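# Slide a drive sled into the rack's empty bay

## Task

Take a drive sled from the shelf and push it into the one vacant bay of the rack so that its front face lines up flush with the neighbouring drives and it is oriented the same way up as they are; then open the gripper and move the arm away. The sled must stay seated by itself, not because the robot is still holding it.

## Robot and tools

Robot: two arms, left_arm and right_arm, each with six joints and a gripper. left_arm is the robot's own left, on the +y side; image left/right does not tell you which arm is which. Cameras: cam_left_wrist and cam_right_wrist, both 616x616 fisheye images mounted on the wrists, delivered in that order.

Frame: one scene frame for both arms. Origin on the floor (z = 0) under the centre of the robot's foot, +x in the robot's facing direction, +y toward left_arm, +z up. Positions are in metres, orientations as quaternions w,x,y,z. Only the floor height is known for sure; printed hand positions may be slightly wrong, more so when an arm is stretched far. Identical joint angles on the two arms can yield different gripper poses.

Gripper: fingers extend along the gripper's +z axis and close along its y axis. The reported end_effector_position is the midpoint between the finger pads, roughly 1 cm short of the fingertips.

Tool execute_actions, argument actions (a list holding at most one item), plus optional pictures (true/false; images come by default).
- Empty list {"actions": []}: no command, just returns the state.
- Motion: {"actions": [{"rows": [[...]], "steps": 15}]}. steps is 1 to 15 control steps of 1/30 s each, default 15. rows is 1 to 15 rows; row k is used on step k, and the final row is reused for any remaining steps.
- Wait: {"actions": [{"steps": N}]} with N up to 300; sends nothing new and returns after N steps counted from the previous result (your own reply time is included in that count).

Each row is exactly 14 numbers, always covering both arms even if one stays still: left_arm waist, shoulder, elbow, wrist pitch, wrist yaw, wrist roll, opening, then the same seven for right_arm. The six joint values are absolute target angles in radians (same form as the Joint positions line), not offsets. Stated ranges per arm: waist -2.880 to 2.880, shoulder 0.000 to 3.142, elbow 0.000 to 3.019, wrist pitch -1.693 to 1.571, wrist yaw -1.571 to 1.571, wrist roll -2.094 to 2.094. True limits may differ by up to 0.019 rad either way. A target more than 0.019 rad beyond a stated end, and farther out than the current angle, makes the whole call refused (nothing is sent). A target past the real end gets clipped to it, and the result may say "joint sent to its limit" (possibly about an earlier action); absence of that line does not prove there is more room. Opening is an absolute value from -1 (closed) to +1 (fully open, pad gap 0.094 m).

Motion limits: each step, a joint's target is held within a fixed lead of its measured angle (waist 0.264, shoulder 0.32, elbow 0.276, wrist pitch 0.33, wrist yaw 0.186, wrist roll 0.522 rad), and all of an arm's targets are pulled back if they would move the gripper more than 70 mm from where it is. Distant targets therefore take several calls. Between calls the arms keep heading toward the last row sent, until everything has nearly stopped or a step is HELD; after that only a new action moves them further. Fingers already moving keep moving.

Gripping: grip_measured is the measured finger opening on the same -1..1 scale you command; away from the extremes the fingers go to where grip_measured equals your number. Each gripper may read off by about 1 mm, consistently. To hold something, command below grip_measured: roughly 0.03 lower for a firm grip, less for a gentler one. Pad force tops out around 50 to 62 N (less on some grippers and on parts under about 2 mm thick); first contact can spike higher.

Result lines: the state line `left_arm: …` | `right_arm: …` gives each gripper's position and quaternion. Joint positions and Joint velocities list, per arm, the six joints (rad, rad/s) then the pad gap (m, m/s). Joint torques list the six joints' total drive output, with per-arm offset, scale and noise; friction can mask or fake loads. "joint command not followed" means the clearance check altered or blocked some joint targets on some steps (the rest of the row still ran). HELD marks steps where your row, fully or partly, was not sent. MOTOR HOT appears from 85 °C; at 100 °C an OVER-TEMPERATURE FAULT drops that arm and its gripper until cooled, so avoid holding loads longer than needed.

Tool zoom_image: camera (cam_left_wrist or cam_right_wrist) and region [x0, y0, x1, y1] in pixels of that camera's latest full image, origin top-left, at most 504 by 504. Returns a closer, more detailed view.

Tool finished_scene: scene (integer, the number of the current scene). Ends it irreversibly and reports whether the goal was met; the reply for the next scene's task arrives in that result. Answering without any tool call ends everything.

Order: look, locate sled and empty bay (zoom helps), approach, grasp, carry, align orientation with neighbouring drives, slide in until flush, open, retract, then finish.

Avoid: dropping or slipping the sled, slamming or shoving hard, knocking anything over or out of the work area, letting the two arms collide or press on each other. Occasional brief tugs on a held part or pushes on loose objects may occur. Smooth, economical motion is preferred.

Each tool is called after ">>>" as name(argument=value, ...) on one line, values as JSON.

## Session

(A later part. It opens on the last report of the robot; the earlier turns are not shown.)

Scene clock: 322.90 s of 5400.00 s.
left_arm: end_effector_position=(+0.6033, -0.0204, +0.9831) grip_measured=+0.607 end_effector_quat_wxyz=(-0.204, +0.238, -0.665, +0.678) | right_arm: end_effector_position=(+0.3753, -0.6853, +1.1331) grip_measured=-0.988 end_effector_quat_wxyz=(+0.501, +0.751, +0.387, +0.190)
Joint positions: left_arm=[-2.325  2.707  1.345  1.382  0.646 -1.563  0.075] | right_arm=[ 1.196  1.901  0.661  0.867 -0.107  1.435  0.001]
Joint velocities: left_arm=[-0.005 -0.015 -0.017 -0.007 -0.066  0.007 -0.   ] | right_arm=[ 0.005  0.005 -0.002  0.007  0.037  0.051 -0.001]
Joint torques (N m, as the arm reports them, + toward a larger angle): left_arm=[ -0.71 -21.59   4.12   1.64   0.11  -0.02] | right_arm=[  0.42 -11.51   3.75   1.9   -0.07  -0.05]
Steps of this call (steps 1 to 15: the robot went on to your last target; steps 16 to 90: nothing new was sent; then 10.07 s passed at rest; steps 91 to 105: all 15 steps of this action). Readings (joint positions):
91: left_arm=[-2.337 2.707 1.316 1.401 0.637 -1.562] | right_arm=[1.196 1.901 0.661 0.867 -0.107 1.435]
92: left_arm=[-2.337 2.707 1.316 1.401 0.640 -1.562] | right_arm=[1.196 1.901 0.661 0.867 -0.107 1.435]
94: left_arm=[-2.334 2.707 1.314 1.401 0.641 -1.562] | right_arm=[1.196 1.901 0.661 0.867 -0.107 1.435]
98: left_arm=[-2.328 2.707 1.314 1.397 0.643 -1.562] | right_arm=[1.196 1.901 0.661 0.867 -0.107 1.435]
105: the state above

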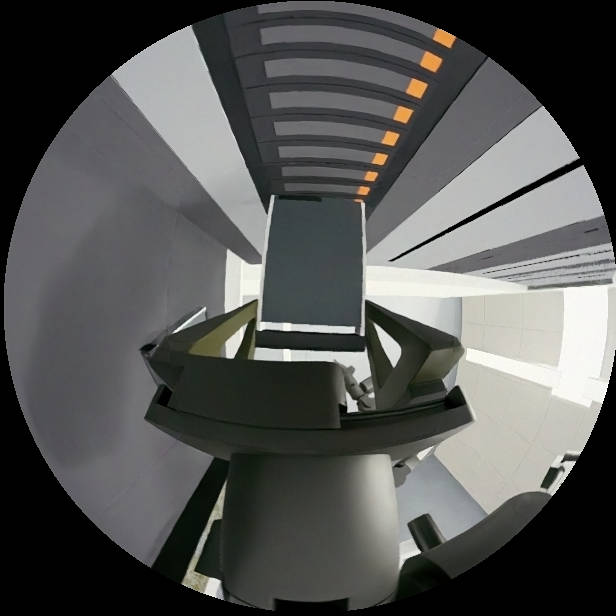

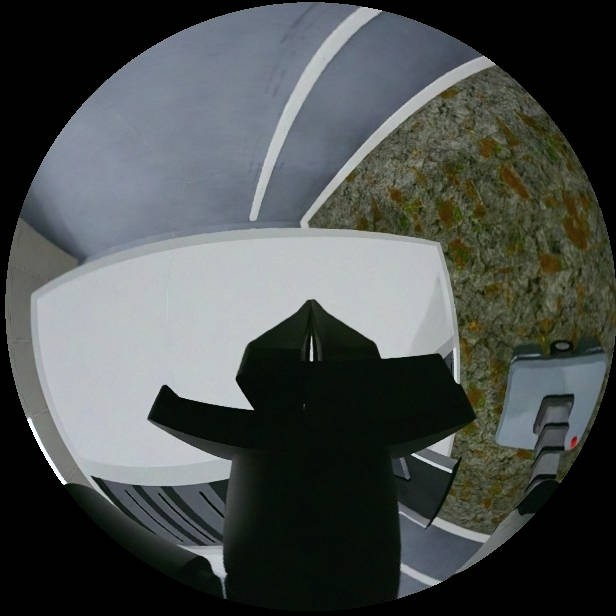

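>>> execute_actions(actions=[{"rows":[[-2.325,2.69,1.30,1.40,0.645,-1.57,0.55,1.2,1.9,0.66,0.87,-0.109,1.435,-1],[-2.325,2.69,1.30,1.40,0.645,-1.57,0.55,1.2,1.9,0.66,0.87,-0.109,1.435,-1],[-2.325,2.69,1.30,1.40,0.645,-1.57,0.55,1.2,1.9,0.66,0.87,-0.109,1.435,-1],[-2.325,2.69,1.30,1.40,0.645,-1.57,0.55,1.2,1.9,0.66,0.87,-0.109,1.435,-1],[-2.325,2.69,1.30,1.40,0.645,-1.57,0.55,1.2,1.9,0.66,0.87,-0.109,1.435,-1],[-2.325,2.69,1.30,1.40,0.645,-1.57,0.55,1.2,1.9,0.66,0.87,-0.109,1.435,-1],[-2.36,2.69,1.30,1.40,0.615,-1.57,0.55,1.2,1.9,0.66,0.87,-0.109,1.435,-1]],"steps":15}])

>>> zoom_image(camera="cam_left_wrist", region=[220,100,420,260])

Scene clock: 341.17 s of 5400.00 s.
left_arm: end_effector_position=(+0.5804, -0.0307, +0.9723) grip_measured=+0.607 end_effector_quat_wxyz=(+0.189, -0.251, +0.675, -0.668) | right_arm: end_effector_position=(+0.3753, -0.6853, +1.1331) grip_measured=-0.988 end_effector_quat_wxyz=(+0.501, +0.751, +0.387, +0.190)
Joint positions: left_arm=[-2.355  2.705  1.295  1.381  0.617 -1.563  0.075] | right_arm=[ 1.196  1.901  0.661  0.867 -0.107  1.435  0.001]
Joint velocities: left_arm=[-0.063  0.015 -0.002  0.012  0.022  0.007 -0.   ] | right_arm=[-0.005 -0.005  0.007 -0.007  0.081  0.125 -0.001]
Joint torques (N m, as the arm reports them, + toward a larger angle): left_arm=[ -1.24 -20.58   2.44   2.92  -0.11  -0.01] | right_arm=[  0.52 -11.6    3.74   1.88  -0.07  -0.05]
Steps of this call (steps 1 to 15: the robot went on to your last target; steps 16 to 90: nothing new was sent; then 14.77 s passed at rest; steps 91 to 105: all 15 steps of this action). Readings (joint positions):
91: left_arm=[-2.325 2.707 1.339 1.381 0.646 -1.563] | right_arm=[1.196 1.901 0.661 0.867 -0.107 1.435]
92: left_arm=[-2.325 2.704 1.329 1.381 0.646 -1.563] | right_arm=[1.196 1.901 0.661 0.867 -0.107 1.435]
94: left_arm=[-2.325 2.704 1.310 1.381 0.646 -1.563] | right_arm=[1.196 1.901 0.661 0.867 -0.107 1.435]
98: left_arm=[-2.329 2.705 1.295 1.381 0.621 -1.563] | right_arm=[1.196 1.901 0.661 0.867 -0.107 1.435]
105: the state above

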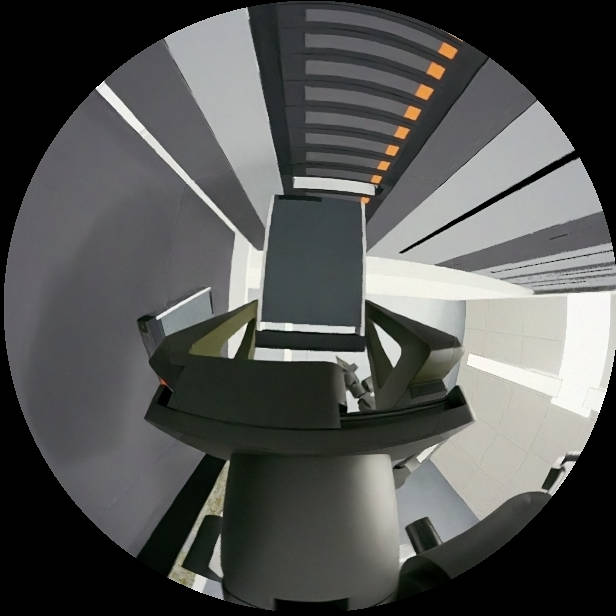

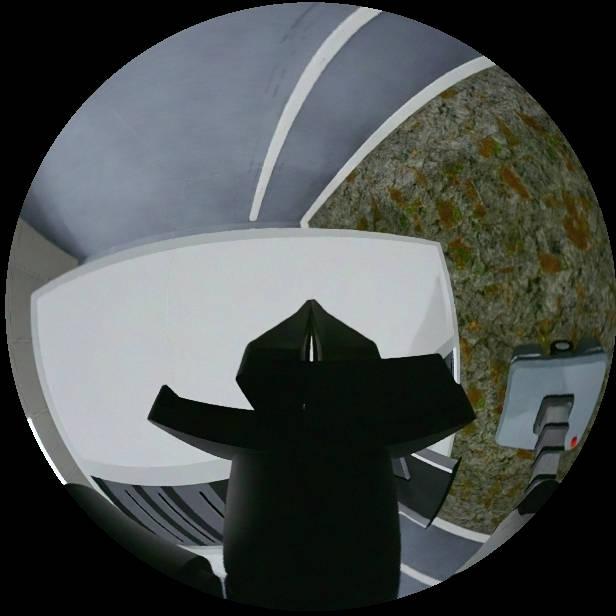

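Region (220, 100, 420, 260) of cam_left_wrist's 616x616 image, scaled by 2.520, with more detail than that image has; it fills the top 403 rows of this view, and the rest is white.

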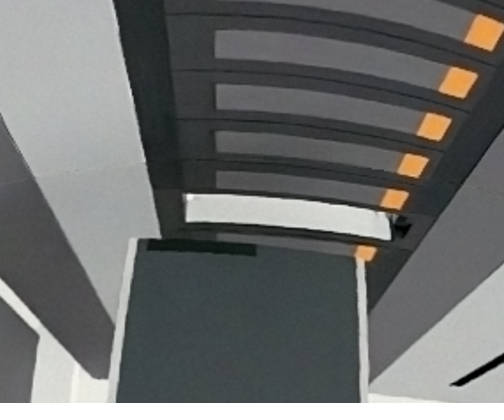

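>>> execute_actions(actions=[{"rows":[[-2.36,2.69,1.30,1.45,0.615,-1.57,0.55,1.2,1.9,0.66,0.87,-0.109,1.435,-1],[-2.36,2.69,1.30,1.45,0.615,-1.57,0.55,1.2,1.9,0.66,0.87,-0.109,1.435,-1],[-2.36,2.69,1.30,1.45,0.615,-1.57,0.55,1.2,1.9,0.66,0.87,-0.109,1.435,-1],[-2.36,2.69,1.30,1.45,0.615,-1.57,0.55,1.2,1.9,0.66,0.87,-0.109,1.435,-1],[-2.36,2.69,1.30,1.45,0.615,-1.57,0.55,1.2,1.9,0.66,0.87,-0.109,1.435,-1],[-2.345,2.69,1.36,1.38,0.625,-1.57,0.55,1.2,1.9,0.66,0.87,-0.109,1.435,-1]],"steps":15}])

>>> zoom_image(camera="cam_left_wrist", region=[220,100,420,260])

Scene clock: 349.87 s of 5400.00 s.
left_arm: end_effector_position=(+0.5961, -0.0354, +0.9846) grip_measured=+0.607 end_effector_quat_wxyz=(-0.202, +0.236, -0.665, +0.679) | right_arm: end_effector_position=(+0.3753, -0.6853, +1.1331) grip_measured=-0.988 end_effector_quat_wxyz=(+0.501, +0.751, +0.387, +0.190)
Joint positions: left_arm=[-2.354  2.706  1.338  1.388  0.622 -1.563  0.075] | right_arm=[ 1.196  1.901  0.661  0.867 -0.107  1.435  0.001]
Joint velocities: left_arm=[ 0.005 -0.015 -0.017 -0.017 -0.066  0.037 -0.   ] | right_arm=[-0.005 -0.005 -0.002  0.002  0.022  0.022 -0.001]
Joint torques (N m, as the arm reports them, + toward a larger angle): left_arm=[  0.16 -21.1    3.96   1.71   0.13  -0.01] | right_arm=[  0.57 -11.45   3.76   1.92  -0.07  -0.06]
Steps of this call (steps 1 to 15: the robot went on to your last target; steps 16 to 90: nothing new was sent; then 5.20 s passed at rest; steps 91 to 105: all 15 steps of this action). Readings (joint positions):
91: left_arm=[-2.357 2.705 1.295 1.388 0.617 -1.563] | right_arm=[1.196 1.901 0.661 0.867 -0.107 1.435]
92: left_arm=[-2.357 2.705 1.295 1.400 0.617 -1.563] | right_arm=[1.196 1.901 0.661 0.867 -0.107 1.435]
94: left_arm=[-2.357 2.705 1.295 1.415 0.617 -1.563] | right_arm=[1.196 1.901 0.661 0.867 -0.107 1.435]
98: left_arm=[-2.357 2.706 1.312 1.394 0.622 -1.563] | right_arm=[1.196 1.901 0.661 0.867 -0.107 1.435]
105: the state above

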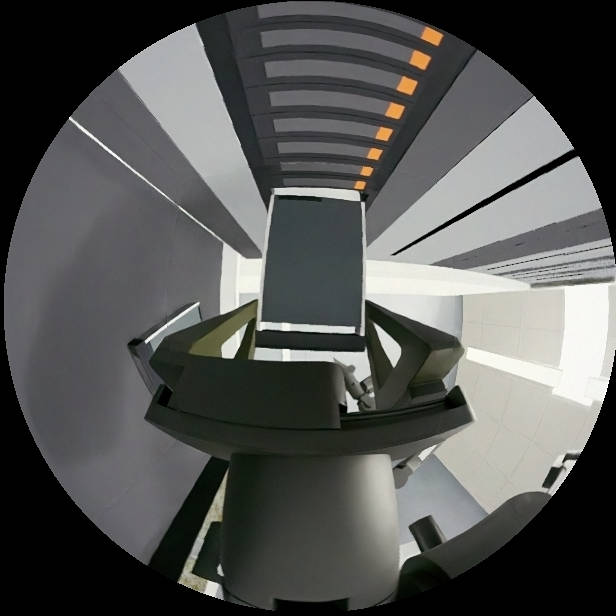

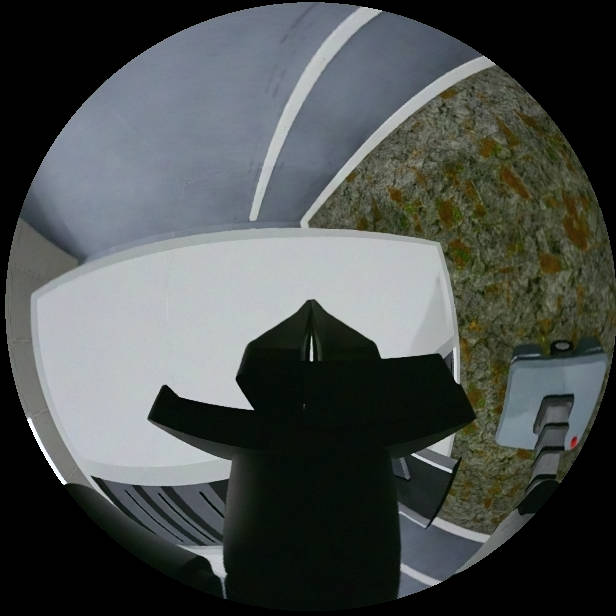

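Region (220, 100, 420, 260) of cam_left_wrist's 616x616 image, scaled by 2.520, with more detail than that image has; it fills the top 403 rows of this view, and the rest is white.

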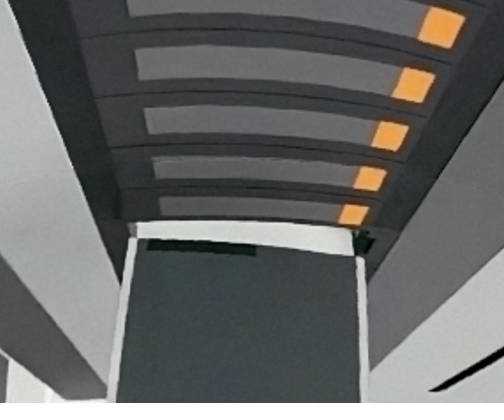

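>>> execute_actions(actions=[{"rows":[[-2.335,2.69,1.41,1.335,0.635,-1.57,0.55,1.2,1.9,0.66,0.87,-0.109,1.435,-1]],"steps":15}])

>>> zoom_image(camera="cam_left_wrist", region=[220,100,420,260])

Scene clock: 355.63 s of 5400.00 s.
left_arm: end_effector_position=(+0.6063, -0.0377, +0.9832) grip_measured=+0.593 end_effector_quat_wxyz=(-0.193, +0.236, -0.669, +0.678) | right_arm: end_effector_position=(+0.3753, -0.6853, +1.1331) grip_measured=-0.988 end_effector_quat_wxyz=(+0.501, +0.751, +0.387, +0.190)
Joint positions: left_arm=[-2.349  2.707  1.371  1.342  0.641 -1.565  0.075] | right_arm=[ 1.196  1.901  0.661  0.867 -0.107  1.435  0.001]
Joint velocities: left_arm=[-0.015 -0.005  0.002 -0.007 -0.007 -0.037  0.   ] | right_arm=[-0.005 -0.005  0.002 -0.027 -0.037  0.037  0.   ]
Joint torques (N m, as the arm reports them, + toward a larger angle): left_arm=[  0.11 -21.48   5.35   1.71  -0.28   0.03] | right_arm=[  0.54 -11.43   3.78   1.88  -0.06  -0.06]
Steps of this call (steps 1 to 15: the robot went on to your last target; steps 16 to 90: nothing new was sent; then 2.27 s passed at rest; steps 91 to 105: all 15 steps of this action). Readings (joint positions):
91: left_arm=[-2.353 2.706 1.342 1.377 0.628 -1.563] | right_arm=[1.196 1.901 0.661 0.867 -0.107 1.435]
92: left_arm=[-2.353 2.706 1.350 1.363 0.632 -1.563] | right_arm=[1.196 1.901 0.661 0.867 -0.107 1.435]
94: left_arm=[-2.350 2.707 1.367 1.347 0.635 -1.564] | right_arm=[1.196 1.901 0.661 0.867 -0.107 1.435]
98: left_arm=[-2.349 2.707 1.371 1.342 0.641 -1.565] | right_arm=[1.196 1.901 0.661 0.867 -0.107 1.435]
105: the state above

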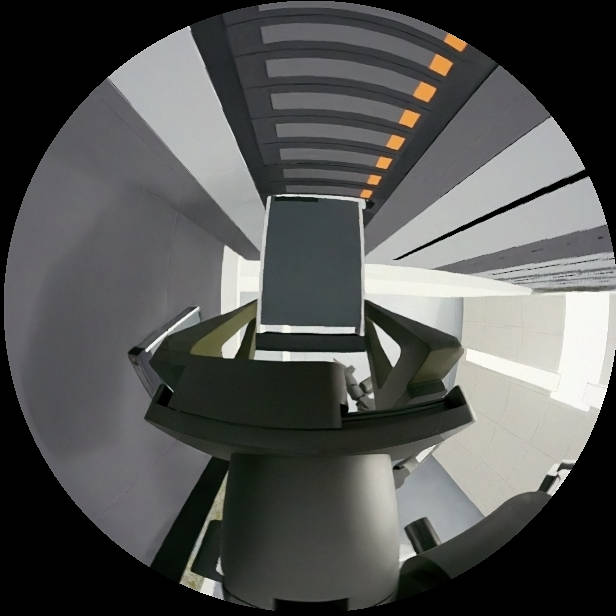

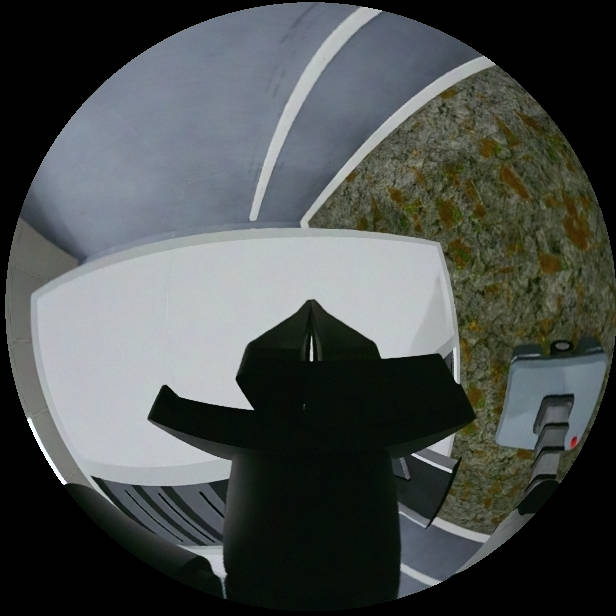

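Region (220, 100, 420, 260) of cam_left_wrist's 616x616 image, scaled by 2.520, with more detail than that image has; it fills the top 403 rows of this view, and the rest is white.

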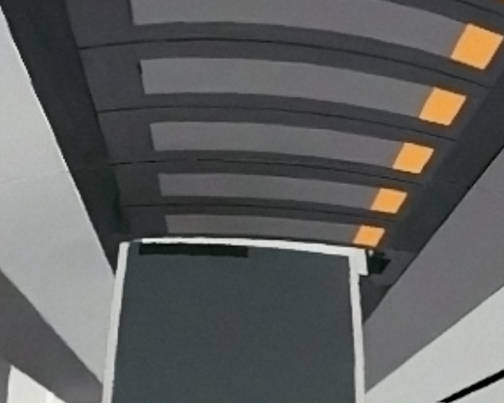

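>>> execute_actions(actions=[{"rows":[[-2.335,2.69,1.33,1.39,0.635,-1.57,0.55,1.2,1.9,0.66,0.87,-0.109,1.435,-1],[-2.335,2.69,1.33,1.39,0.635,-1.57,0.55,1.2,1.9,0.66,0.87,-0.109,1.435,-1],[-2.335,2.69,1.33,1.39,0.635,-1.57,0.55,1.2,1.9,0.66,0.87,-0.109,1.435,-1],[-2.335,2.69,1.33,1.39,0.635,-1.57,0.55,1.2,1.9,0.66,0.87,-0.109,1.435,-1],[-2.335,2.69,1.33,1.39,0.635,-1.57,0.55,1.2,1.9,0.66,0.87,-0.109,1.435,-1],[-2.322,2.66,1.34,1.39,0.645,-1.57,0.55,1.2,1.9,0.66,0.87,-0.109,1.435,-1]],"steps":15}])

>>> zoom_image(camera="cam_left_wrist", region=[220,100,420,260])

Scene clock: 368.40 s of 5400.00 s.
left_arm: end_effector_position=(+0.6015, -0.0206, +0.9835) grip_measured=+0.593 end_effector_quat_wxyz=(+0.197, -0.246, +0.669, -0.673) | right_arm: end_effector_position=(+0.3753, -0.6853, +1.1331) grip_measured=-0.988 end_effector_quat_wxyz=(+0.501, +0.751, +0.387, +0.190)
Joint positions: left_arm=[-2.327  2.693  1.329  1.36   0.642 -1.565  0.075] | right_arm=[ 1.196  1.901  0.661  0.867 -0.107  1.435  0.001]
Joint velocities: left_arm=[ 0.005 -0.024  0.017  0.007 -0.022  0.007 -0.   ] | right_arm=[-0.005 -0.005  0.007  0.017 -0.051 -0.022  0.   ]
Joint torques (N m, as the arm reports them, + toward a larger angle): left_arm=[ -0.88 -22.71   3.24   3.46   0.14   0.01] | right_arm=[  0.41 -11.46   3.74   1.87  -0.09  -0.08]
Steps of this call (steps 1 to 15: the robot went on to your last target; steps 16 to 90: nothing new was sent; then 9.27 s passed at rest; steps 91 to 105: all 15 steps of this action). Readings (joint positions):
91: left_arm=[-2.349 2.707 1.365 1.345 0.640 -1.565] | right_arm=[1.196 1.901 0.661 0.867 -0.107 1.435]
92: left_arm=[-2.348 2.705 1.355 1.352 0.638 -1.565] | right_arm=[1.196 1.901 0.661 0.867 -0.107 1.435]
94: left_arm=[-2.347 2.705 1.338 1.360 0.638 -1.565] | right_arm=[1.196 1.901 0.661 0.867 -0.107 1.435]
98: left_arm=[-2.340 2.704 1.329 1.360 0.642 -1.565] | right_arm=[1.196 1.901 0.661 0.867 -0.107 1.435]
105: the state above

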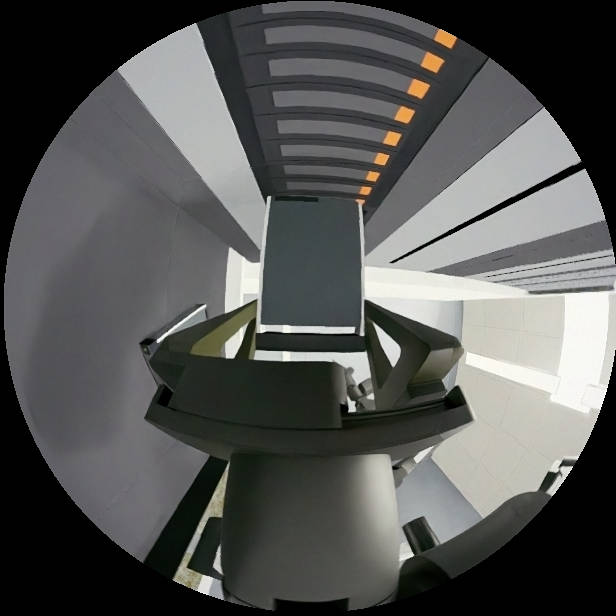

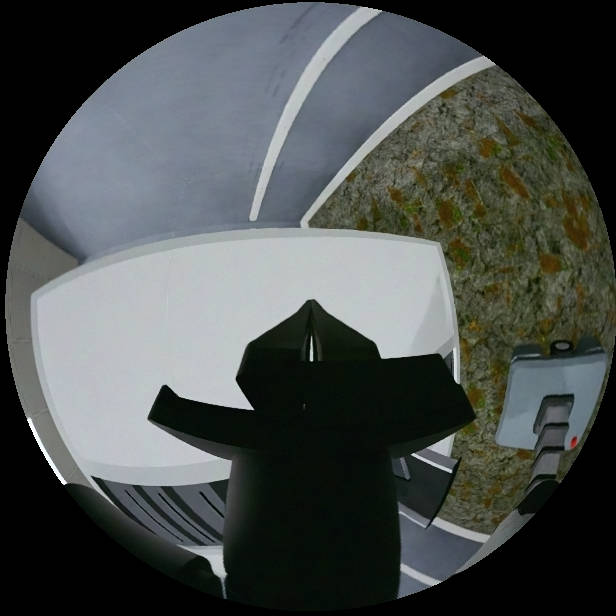

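Region (220, 100, 420, 260) of cam_left_wrist's 616x616 image, scaled by 2.520, with more detail than that image has; it fills the top 403 rows of this view, and the rest is white.

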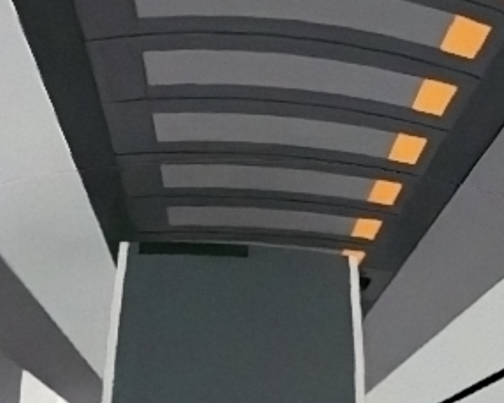

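>>> execute_actions(actions=[{"rows":[[-2.347,2.66,1.335,1.42,0.63,-1.57,0.55,1.2,1.9,0.66,0.87,-0.109,1.435,-1]],"steps":15}])

>>> zoom_image(camera="cam_left_wrist", region=[220,100,420,260])

Scene clock: 373.87 s of 5400.00 s.
left_arm: end_effector_position=(+0.6004, -0.0267, +0.9919) grip_measured=+0.593 end_effector_quat_wxyz=(-0.206, +0.236, -0.663, +0.681) | right_arm: end_effector_position=(+0.3753, -0.6853, +1.1331) grip_measured=-0.988 end_effector_quat_wxyz=(+0.501, +0.751, +0.387, +0.190)
Joint positions: left_arm=[-2.338  2.691  1.329  1.391  0.633 -1.565  0.075] | right_arm=[ 1.196  1.901  0.661  0.867 -0.107  1.435  0.001]
Joint velocities: left_arm=[-0.015  0.005 -0.012 -0.007  0.007 -0.037 -0.   ] | right_arm=[-0.015 -0.005 -0.012 -0.037 -0.066 -0.051  0.   ]
Joint torques (N m, as the arm reports them, + toward a larger angle): left_arm=[ -2.07 -23.06   3.02   3.36  -0.15   0.02] | right_arm=[  0.45 -11.41   3.8    1.9   -0.07  -0.05]
Steps of this call (steps 1 to 15: the robot went on to your last target; steps 16 to 90: nothing new was sent; then 1.97 s passed at rest; steps 91 to 105: all 15 steps of this action). Readings (joint positions):
91: left_arm=[-2.327 2.692 1.329 1.365 0.638 -1.565] | right_arm=[1.196 1.901 0.661 0.867 -0.107 1.435]
92: left_arm=[-2.328 2.692 1.329 1.374 0.635 -1.565] | right_arm=[1.196 1.901 0.661 0.867 -0.107 1.435]
94: left_arm=[-2.331 2.691 1.329 1.386 0.633 -1.565] | right_arm=[1.196 1.901 0.661 0.867 -0.107 1.435]
98: left_arm=[-2.336 2.691 1.329 1.391 0.633 -1.565] | right_arm=[1.196 1.901 0.661 0.867 -0.107 1.435]
105: the state above

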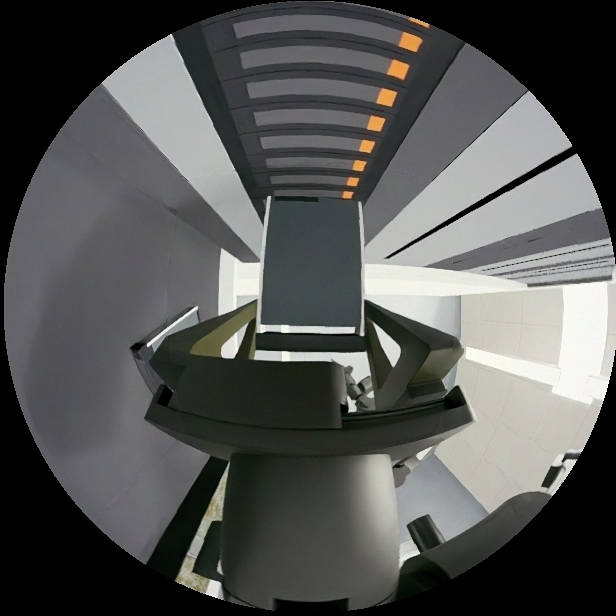

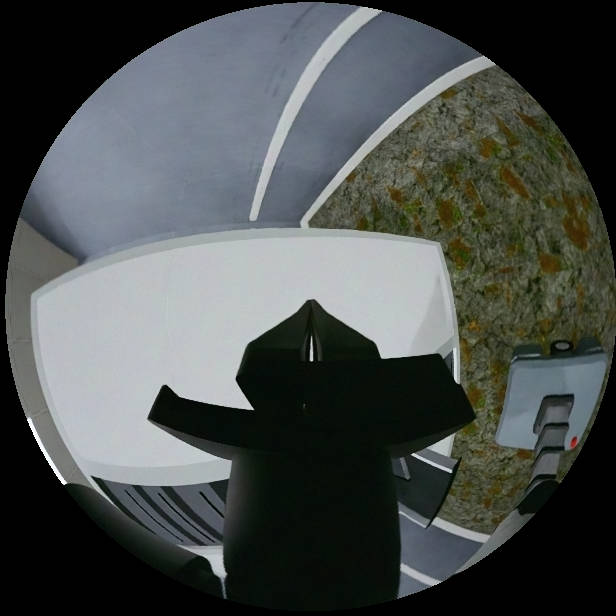

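Region (220, 100, 420, 260) of cam_left_wrist's 616x616 image, scaled by 2.520, with more detail than that image has; it fills the top 403 rows of this view, and the rest is white.

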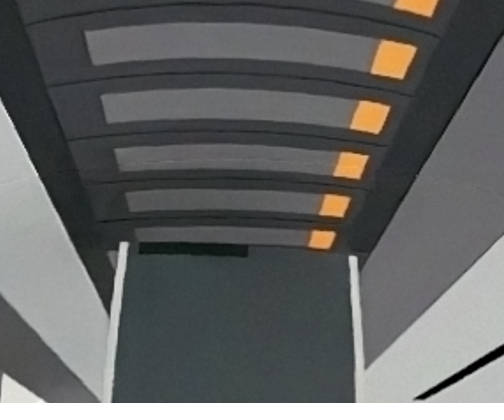

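>>> execute_actions(actions=[{"rows":[[-2.358,2.66,1.335,1.372,0.625,-1.57,0.55,1.2,1.9,0.66,0.87,-0.109,1.435,-1]],"steps":15}])

>>> zoom_image(camera="cam_left_wrist", region=[220,100,420,260])

Scene clock: 384.97 s of 5400.00 s.
left_arm: end_effector_position=(+0.5977, -0.0329, +0.9897) grip_measured=+0.593 end_effector_quat_wxyz=(-0.200, +0.237, -0.665, +0.679) | right_arm: end_effector_position=(+0.3753, -0.6853, +1.1331) grip_measured=-0.988 end_effector_quat_wxyz=(+0.501, +0.751, +0.387, +0.190)
Joint positions: left_arm=[-2.349  2.691  1.329  1.379  0.628 -1.565  0.075] | right_arm=[ 1.196  1.901  0.661  0.867 -0.107  1.435  0.001]
Joint velocities: left_arm=[-0.005  0.005 -0.027  0.007 -0.007 -0.051  0.001] | right_arm=[ 0.005  0.005 -0.002 -0.012 -0.037  0.037  0.001]
Joint torques (N m, as the arm reports them, + toward a larger angle): left_arm=[ -1.65 -22.87   3.09   1.71  -0.14   0.02] | right_arm=[  0.5  -11.36   3.77   1.89  -0.07  -0.07]
Steps of this call (steps 1 to 15: the robot went on to your last target; steps 16 to 90: nothing new was sent; then 7.60 s passed at rest; steps 91 to 105: all 15 steps of this action). Readings (joint positions):
91: left_arm=[-2.339 2.691 1.329 1.388 0.630 -1.565] | right_arm=[1.196 1.901 0.661 0.867 -0.107 1.435]
92: left_arm=[-2.340 2.691 1.329 1.385 0.628 -1.565] | right_arm=[1.196 1.901 0.661 0.867 -0.107 1.435]
94: left_arm=[-2.342 2.691 1.329 1.380 0.628 -1.565] | right_arm=[1.196 1.901 0.661 0.867 -0.107 1.435]
98: left_arm=[-2.347 2.691 1.329 1.379 0.628 -1.565] | right_arm=[1.196 1.901 0.661 0.867 -0.107 1.435]
105: the state above

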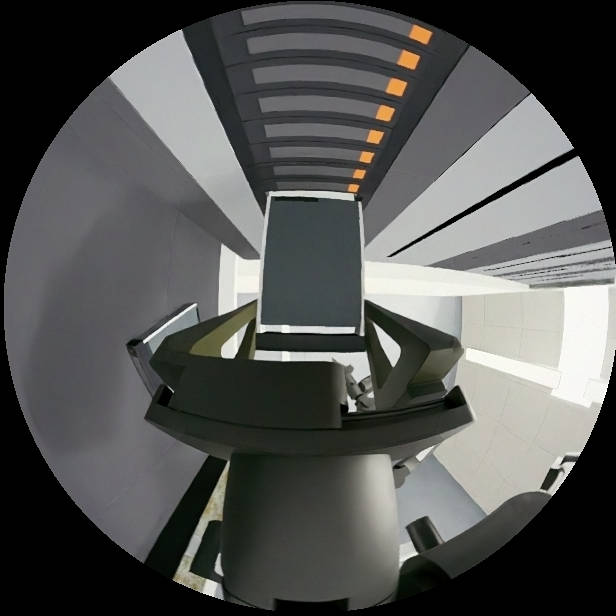

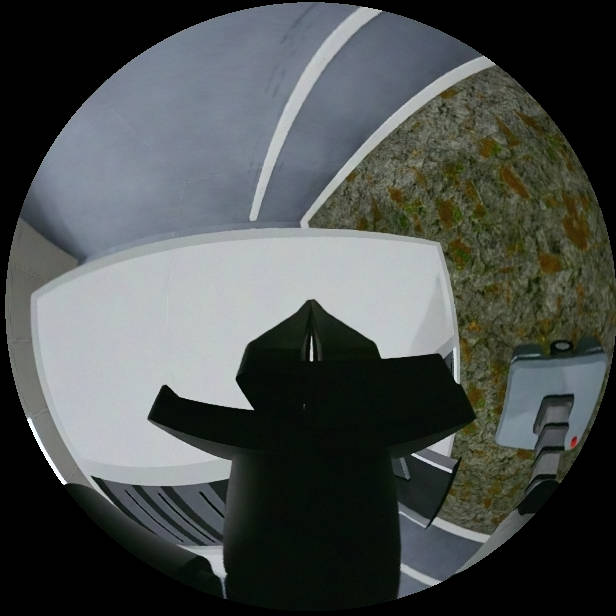

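Region (220, 100, 420, 260) of cam_left_wrist's 616x616 image, scaled by 2.520, with more detail than that image has; it fills the top 403 rows of this view, and the rest is white.

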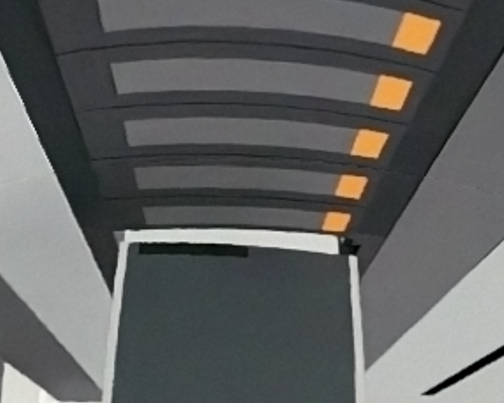

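>>> execute_actions(actions=[{"rows":[[-2.345,2.66,1.385,1.34,0.632,-1.57,0.55,1.2,1.9,0.66,0.87,-0.109,1.435,-1]],"steps":15}])

>>> zoom_image(camera="cam_left_wrist", region=[220,100,420,260])

Scene clock: 390.47 s of 5400.00 s.
left_arm: end_effector_position=(+0.6058, -0.0361, +0.9895) grip_measured=+0.593 end_effector_quat_wxyz=(-0.196, +0.239, -0.667, +0.678) | right_arm: end_effector_position=(+0.3753, -0.6853, +1.1331) grip_measured=-0.988 end_effector_quat_wxyz=(+0.501, +0.751, +0.387, +0.190)
Joint positions: left_arm=[-2.349  2.691  1.353  1.346  0.632 -1.566  0.075] | right_arm=[ 1.196  1.901  0.661  0.867 -0.107  1.435  0.001]
Joint velocities: left_arm=[ 0.005 -0.005  0.007  0.007 -0.051 -0.037 -0.001] | right_arm=[-0.015  0.005  0.012 -0.002 -0.037  0.066 -0.001]
Joint torques (N m, as the arm reports them, + toward a larger angle): left_arm=[ -0.6  -22.96   4.78   1.87   0.     0.03] | right_arm=[  0.43 -11.63   3.8    1.86  -0.07  -0.06]
Steps of this call (steps 1 to 15: the robot went on to your last target; steps 16 to 90: nothing new was sent; then 2.00 s passed at rest; steps 91 to 105: all 15 steps of this action). Readings (joint positions):
91: left_arm=[-2.349 2.691 1.331 1.372 0.629 -1.565] | right_arm=[1.196 1.901 0.661 0.867 -0.107 1.435]
92: left_arm=[-2.349 2.691 1.336 1.362 0.629 -1.565] | right_arm=[1.196 1.901 0.661 0.867 -0.107 1.435]
94: left_arm=[-2.349 2.691 1.347 1.351 0.629 -1.565] | right_arm=[1.196 1.901 0.661 0.867 -0.107 1.435]
98: left_arm=[-2.349 2.691 1.353 1.346 0.632 -1.566] | right_arm=[1.196 1.901 0.661 0.867 -0.107 1.435]
105: the state above

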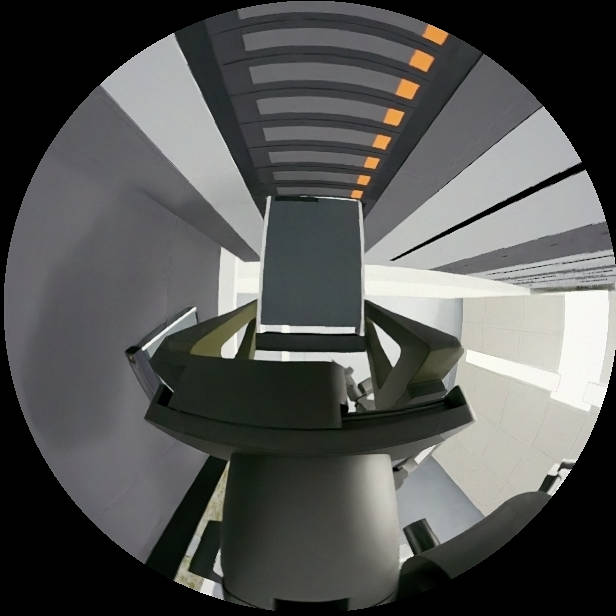

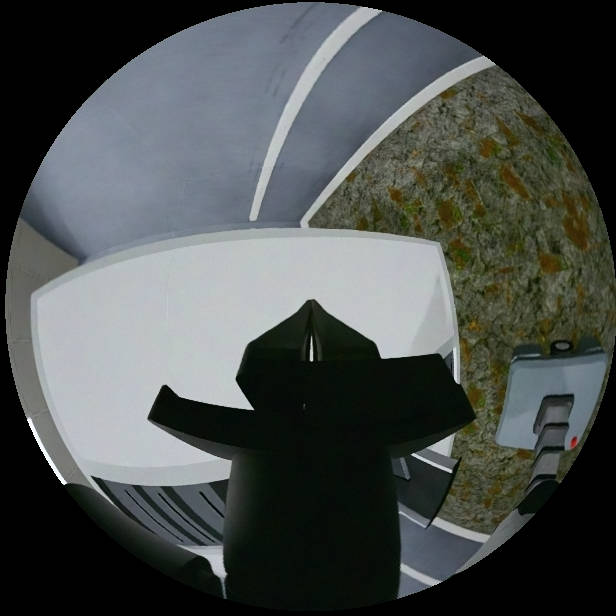

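Region (220, 100, 420, 260) of cam_left_wrist's 616x616 image, scaled by 2.520, with more detail than that image has; it fills the top 403 rows of this view, and the rest is white.

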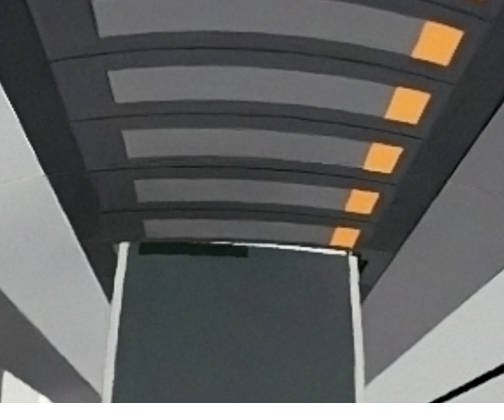

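>>> execute_actions(actions=[{"rows":[[-2.34,2.66,1.385,1.34,0.636,-1.57,0.55,1.2,1.9,0.66,0.87,-0.109,1.435,-1],[-2.338,2.66,1.385,1.34,0.636,-1.57,0.55,1.2,1.9,0.66,0.87,-0.109,1.435,-1],[-2.336,2.66,1.385,1.34,0.636,-1.57,0.55,1.2,1.9,0.66,0.87,-0.109,1.435,-1],[-2.334,2.66,1.385,1.34,0.636,-1.57,0.55,1.2,1.9,0.66,0.87,-0.109,1.435,-1],[-2.332,2.66,1.385,1.34,0.638,-1.57,0.55,1.2,1.9,0.66,0.87,-0.109,1.435,-1],[-2.33,2.66,1.39,1.335,0.64,-1.57,0.55,1.2,1.9,0.66,0.87,-0.109,1.435,-1]],"steps":15}])

>>> zoom_image(camera="cam_left_wrist", region=[220,100,420,260])

Scene clock: 396.83 s of 5400.00 s.
left_arm: end_effector_position=(+0.6062, -0.0336, +0.9886) grip_measured=+0.593 end_effector_quat_wxyz=(-0.194, +0.238, -0.669, +0.677) | right_arm: end_effector_position=(+0.3753, -0.6853, +1.1331) grip_measured=-0.988 end_effector_quat_wxyz=(+0.501, +0.751, +0.387, +0.190)
Joint positions: left_arm=[-2.343  2.691  1.353  1.342  0.642 -1.566  0.075] | right_arm=[ 1.196  1.901  0.661  0.867 -0.107  1.435  0.001]
Joint velocities: left_arm=[-0.005 -0.015 -0.002  0.002 -0.007  0.037 -0.001] | right_arm=[-0.015  0.005  0.002  0.002 -0.022 -0.022 -0.001]
Joint torques (N m, as the arm reports them, + toward a larger angle): left_arm=[  0.08 -22.93   5.11   1.74  -0.08   0.03] | right_arm=[  0.35 -11.47   3.81   1.9   -0.07  -0.06]
Steps of this call (steps 1 to 15: the robot went on to your last target; steps 16 to 90: nothing new was sent; then 2.87 s passed at rest; steps 91 to 105: all 15 steps of this action). Readings (joint positions):
91: left_arm=[-2.349 2.691 1.353 1.346 0.632 -1.566] | right_arm=[1.196 1.901 0.661 0.867 -0.107 1.435]
92: left_arm=[-2.349 2.691 1.353 1.346 0.633 -1.566] | right_arm=[1.196 1.901 0.661 0.867 -0.107 1.435]
94: left_arm=[-2.348 2.691 1.353 1.346 0.633 -1.566] | right_arm=[1.196 1.901 0.661 0.867 -0.107 1.435]
98: left_arm=[-2.345 2.691 1.353 1.343 0.640 -1.566] | right_arm=[1.196 1.901 0.661 0.867 -0.107 1.435]
105: the state above

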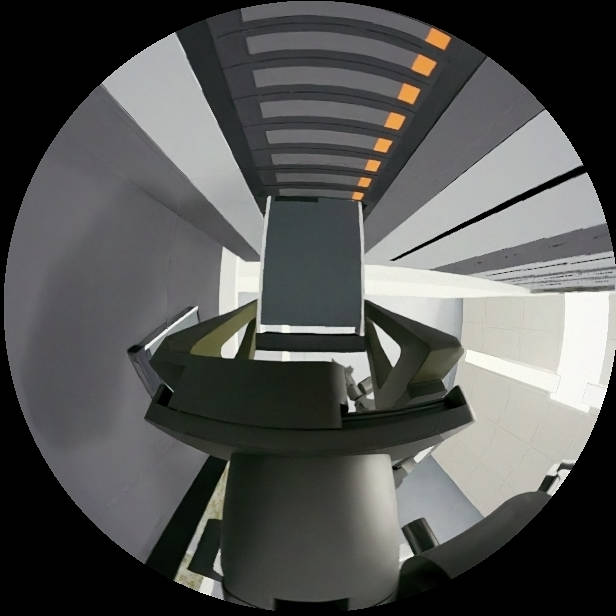

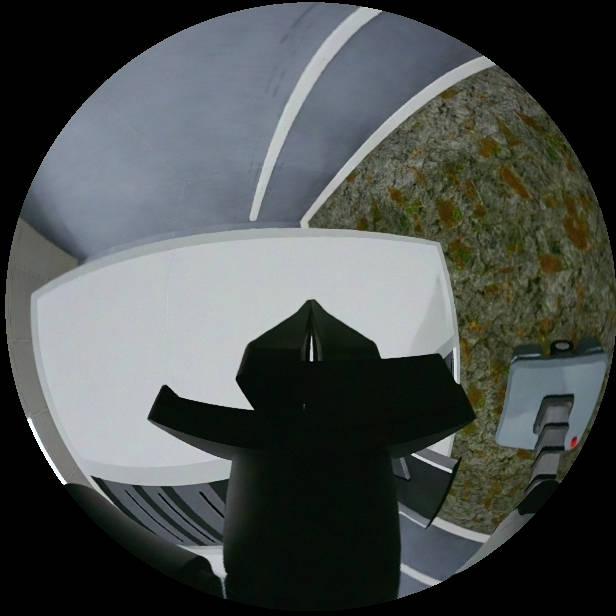

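Region (220, 100, 420, 260) of cam_left_wrist's 616x616 image, scaled by 2.520, with more detail than that image has; it fills the top 403 rows of this view, and the rest is white.

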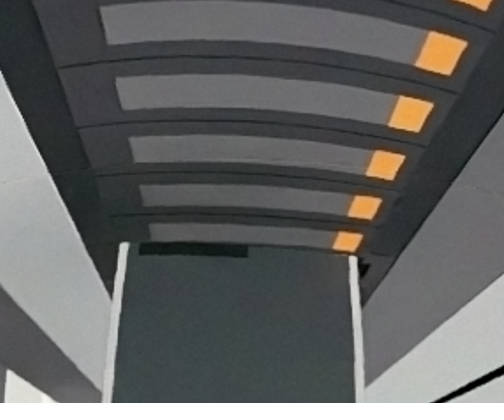

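>>> execute_actions(actions=[{"rows":[[-2.33,2.66,1.40,1.335,0.642,-1.57,0.55,1.2,1.9,0.66,0.87,-0.109,1.435,-1],[-2.329,2.66,1.405,1.335,0.642,-1.57,0.55,1.2,1.9,0.66,0.87,-0.109,1.435,-1],[-2.328,2.66,1.41,1.335,0.642,-1.57,0.55,1.2,1.9,0.66,0.87,-0.109,1.435,-1],[-2.327,2.66,1.415,1.33,0.642,-1.57,0.55,1.2,1.9,0.66,0.87,-0.109,1.435,-1],[-2.326,2.66,1.42,1.325,0.642,-1.57,0.55,1.2,1.9,0.66,0.87,-0.109,1.435,-1],[-2.325,2.66,1.42,1.32,0.642,-1.57,0.55,1.2,1.9,0.66,0.87,-0.109,1.435,-1]],"steps":15}])

>>> zoom_image(camera="cam_left_wrist", region=[220,100,420,260])

Scene clock: 405.60 s of 5400.00 s.
left_arm: end_effector_position=(+0.6070, -0.0353, +0.9884) grip_measured=+0.593 end_effector_quat_wxyz=(-0.189, +0.236, -0.670, +0.678) | right_arm: end_effector_position=(+0.3753, -0.6853, +1.1331) grip_measured=-0.988 end_effector_quat_wxyz=(+0.501, +0.751, +0.387, +0.190)
Joint positions: left_arm=[-2.343  2.691  1.36   1.332  0.652 -1.567  0.075] | right_arm=[ 1.196  1.901  0.661  0.867 -0.107  1.435  0.001]
Joint velocities: left_arm=[-0.005 -0.005 -0.007 -0.017 -0.007  0.022 -0.   ] | right_arm=[-0.005 -0.015 -0.002  0.002  0.037  0.007  0.   ]
Joint torques (N m, as the arm reports them, + toward a larger angle): left_arm=[  0.52 -22.97   6.62   1.52  -0.48   0.03] | right_arm=[  0.31 -11.5    3.75   1.91  -0.09  -0.07]
Steps of this call (steps 1 to 15: the robot went on to your last target; steps 16 to 90: nothing new was sent; then 5.27 s passed at rest; steps 91 to 105: all 15 steps of this action). Readings (joint positions):
91: left_arm=[-2.343 2.691 1.354 1.342 0.643 -1.566] | right_arm=[1.196 1.901 0.661 0.867 -0.107 1.435]
92: left_arm=[-2.343 2.691 1.355 1.341 0.644 -1.566] | right_arm=[1.196 1.901 0.661 0.867 -0.107 1.435]
94: left_arm=[-2.343 2.691 1.357 1.339 0.646 -1.567] | right_arm=[1.196 1.901 0.661 0.867 -0.107 1.435]
98: left_arm=[-2.343 2.691 1.359 1.333 0.651 -1.567] | right_arm=[1.196 1.901 0.661 0.867 -0.107 1.435]
105: the state above

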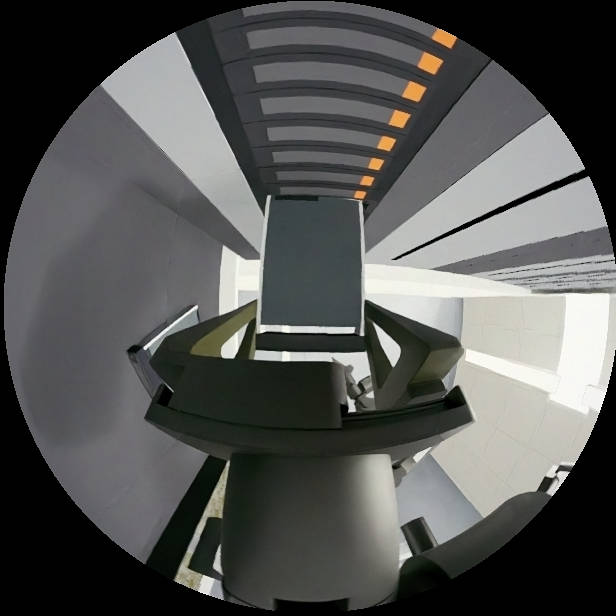

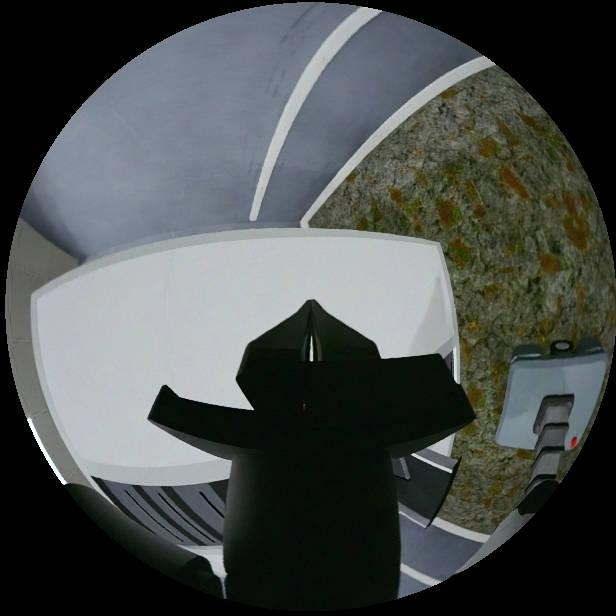

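Region (220, 100, 420, 260) of cam_left_wrist's 616x616 image, scaled by 2.520, with more detail than that image has; it fills the top 403 rows of this view, and the rest is white.

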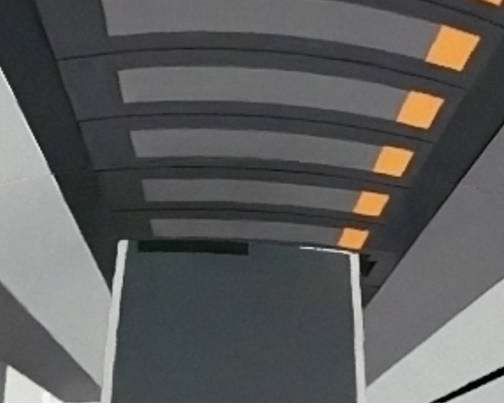

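>>> execute_actions(actions=[{"rows":[[-2.335,2.65,1.325,1.39,0.635,-1.57,0.55,1.2,1.9,0.66,0.87,-0.109,1.435,-1]],"steps":15}])

>>> zoom_image(camera="cam_left_wrist", region=[240,150,400,250])

Scene clock: 413.13 s of 5400.00 s.
left_arm: end_effector_position=(+0.5981, -0.0296, +0.9882) grip_measured=+0.593 end_effector_quat_wxyz=(-0.194, +0.242, -0.669, +0.676) | right_arm: end_effector_position=(+0.3753, -0.6853, +1.1331) grip_measured=-0.988 end_effector_quat_wxyz=(+0.501, +0.751, +0.387, +0.190)
Joint positions: left_arm=[-2.342  2.685  1.323  1.36   0.638 -1.567  0.075] | right_arm=[ 1.196  1.901  0.661  0.867 -0.107  1.435  0.001]
Joint velocities: left_arm=[-0.005  0.005 -0.007 -0.002  0.095  0.051 -0.   ] | right_arm=[-0.005  0.005  0.007 -0.002 -0.007 -0.037 -0.001]
Joint torques (N m, as the arm reports them, + toward a larger angle): left_arm=[ -0.52 -22.99   2.68   3.38  -0.13   0.03] | right_arm=[  0.35 -11.66   3.76   1.9   -0.07  -0.06]
Steps of this call (steps 1 to 15: the robot went on to your last target; steps 16 to 90: nothing new was sent; then 4.03 s passed at rest; steps 91 to 105: all 15 steps of this action). Readings (joint positions):
91: left_arm=[-2.343 2.690 1.353 1.337 0.647 -1.567] | right_arm=[1.196 1.901 0.661 0.867 -0.107 1.435]
92: left_arm=[-2.343 2.688 1.343 1.346 0.641 -1.567] | right_arm=[1.196 1.901 0.661 0.867 -0.107 1.435]
94: left_arm=[-2.342 2.685 1.329 1.357 0.638 -1.567] | right_arm=[1.196 1.901 0.661 0.867 -0.107 1.435]
98: left_arm=[-2.342 2.685 1.323 1.359 0.638 -1.567] | right_arm=[1.196 1.901 0.661 0.867 -0.107 1.435]
105: the state above

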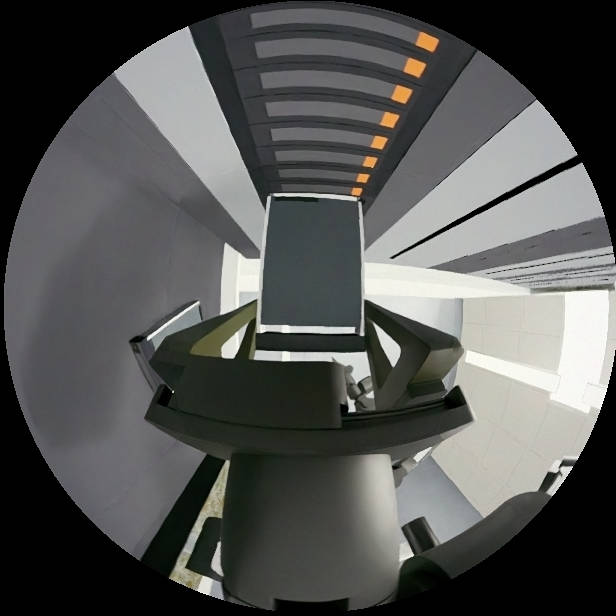

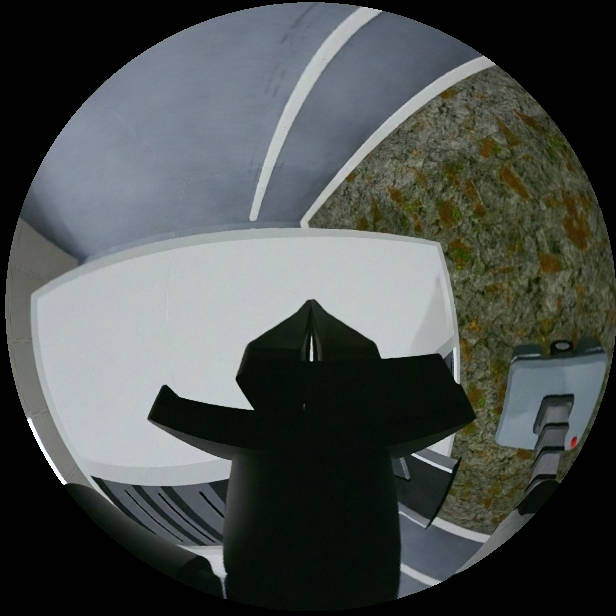

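Region (240, 150, 400, 250) of cam_left_wrist's 616x616 image, scaled by 3.150, with more detail than that image has; it fills the top 315 rows of this view, and the rest is white.

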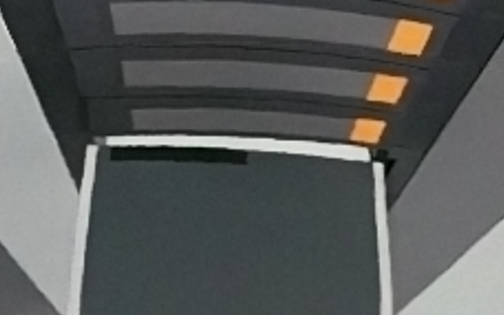

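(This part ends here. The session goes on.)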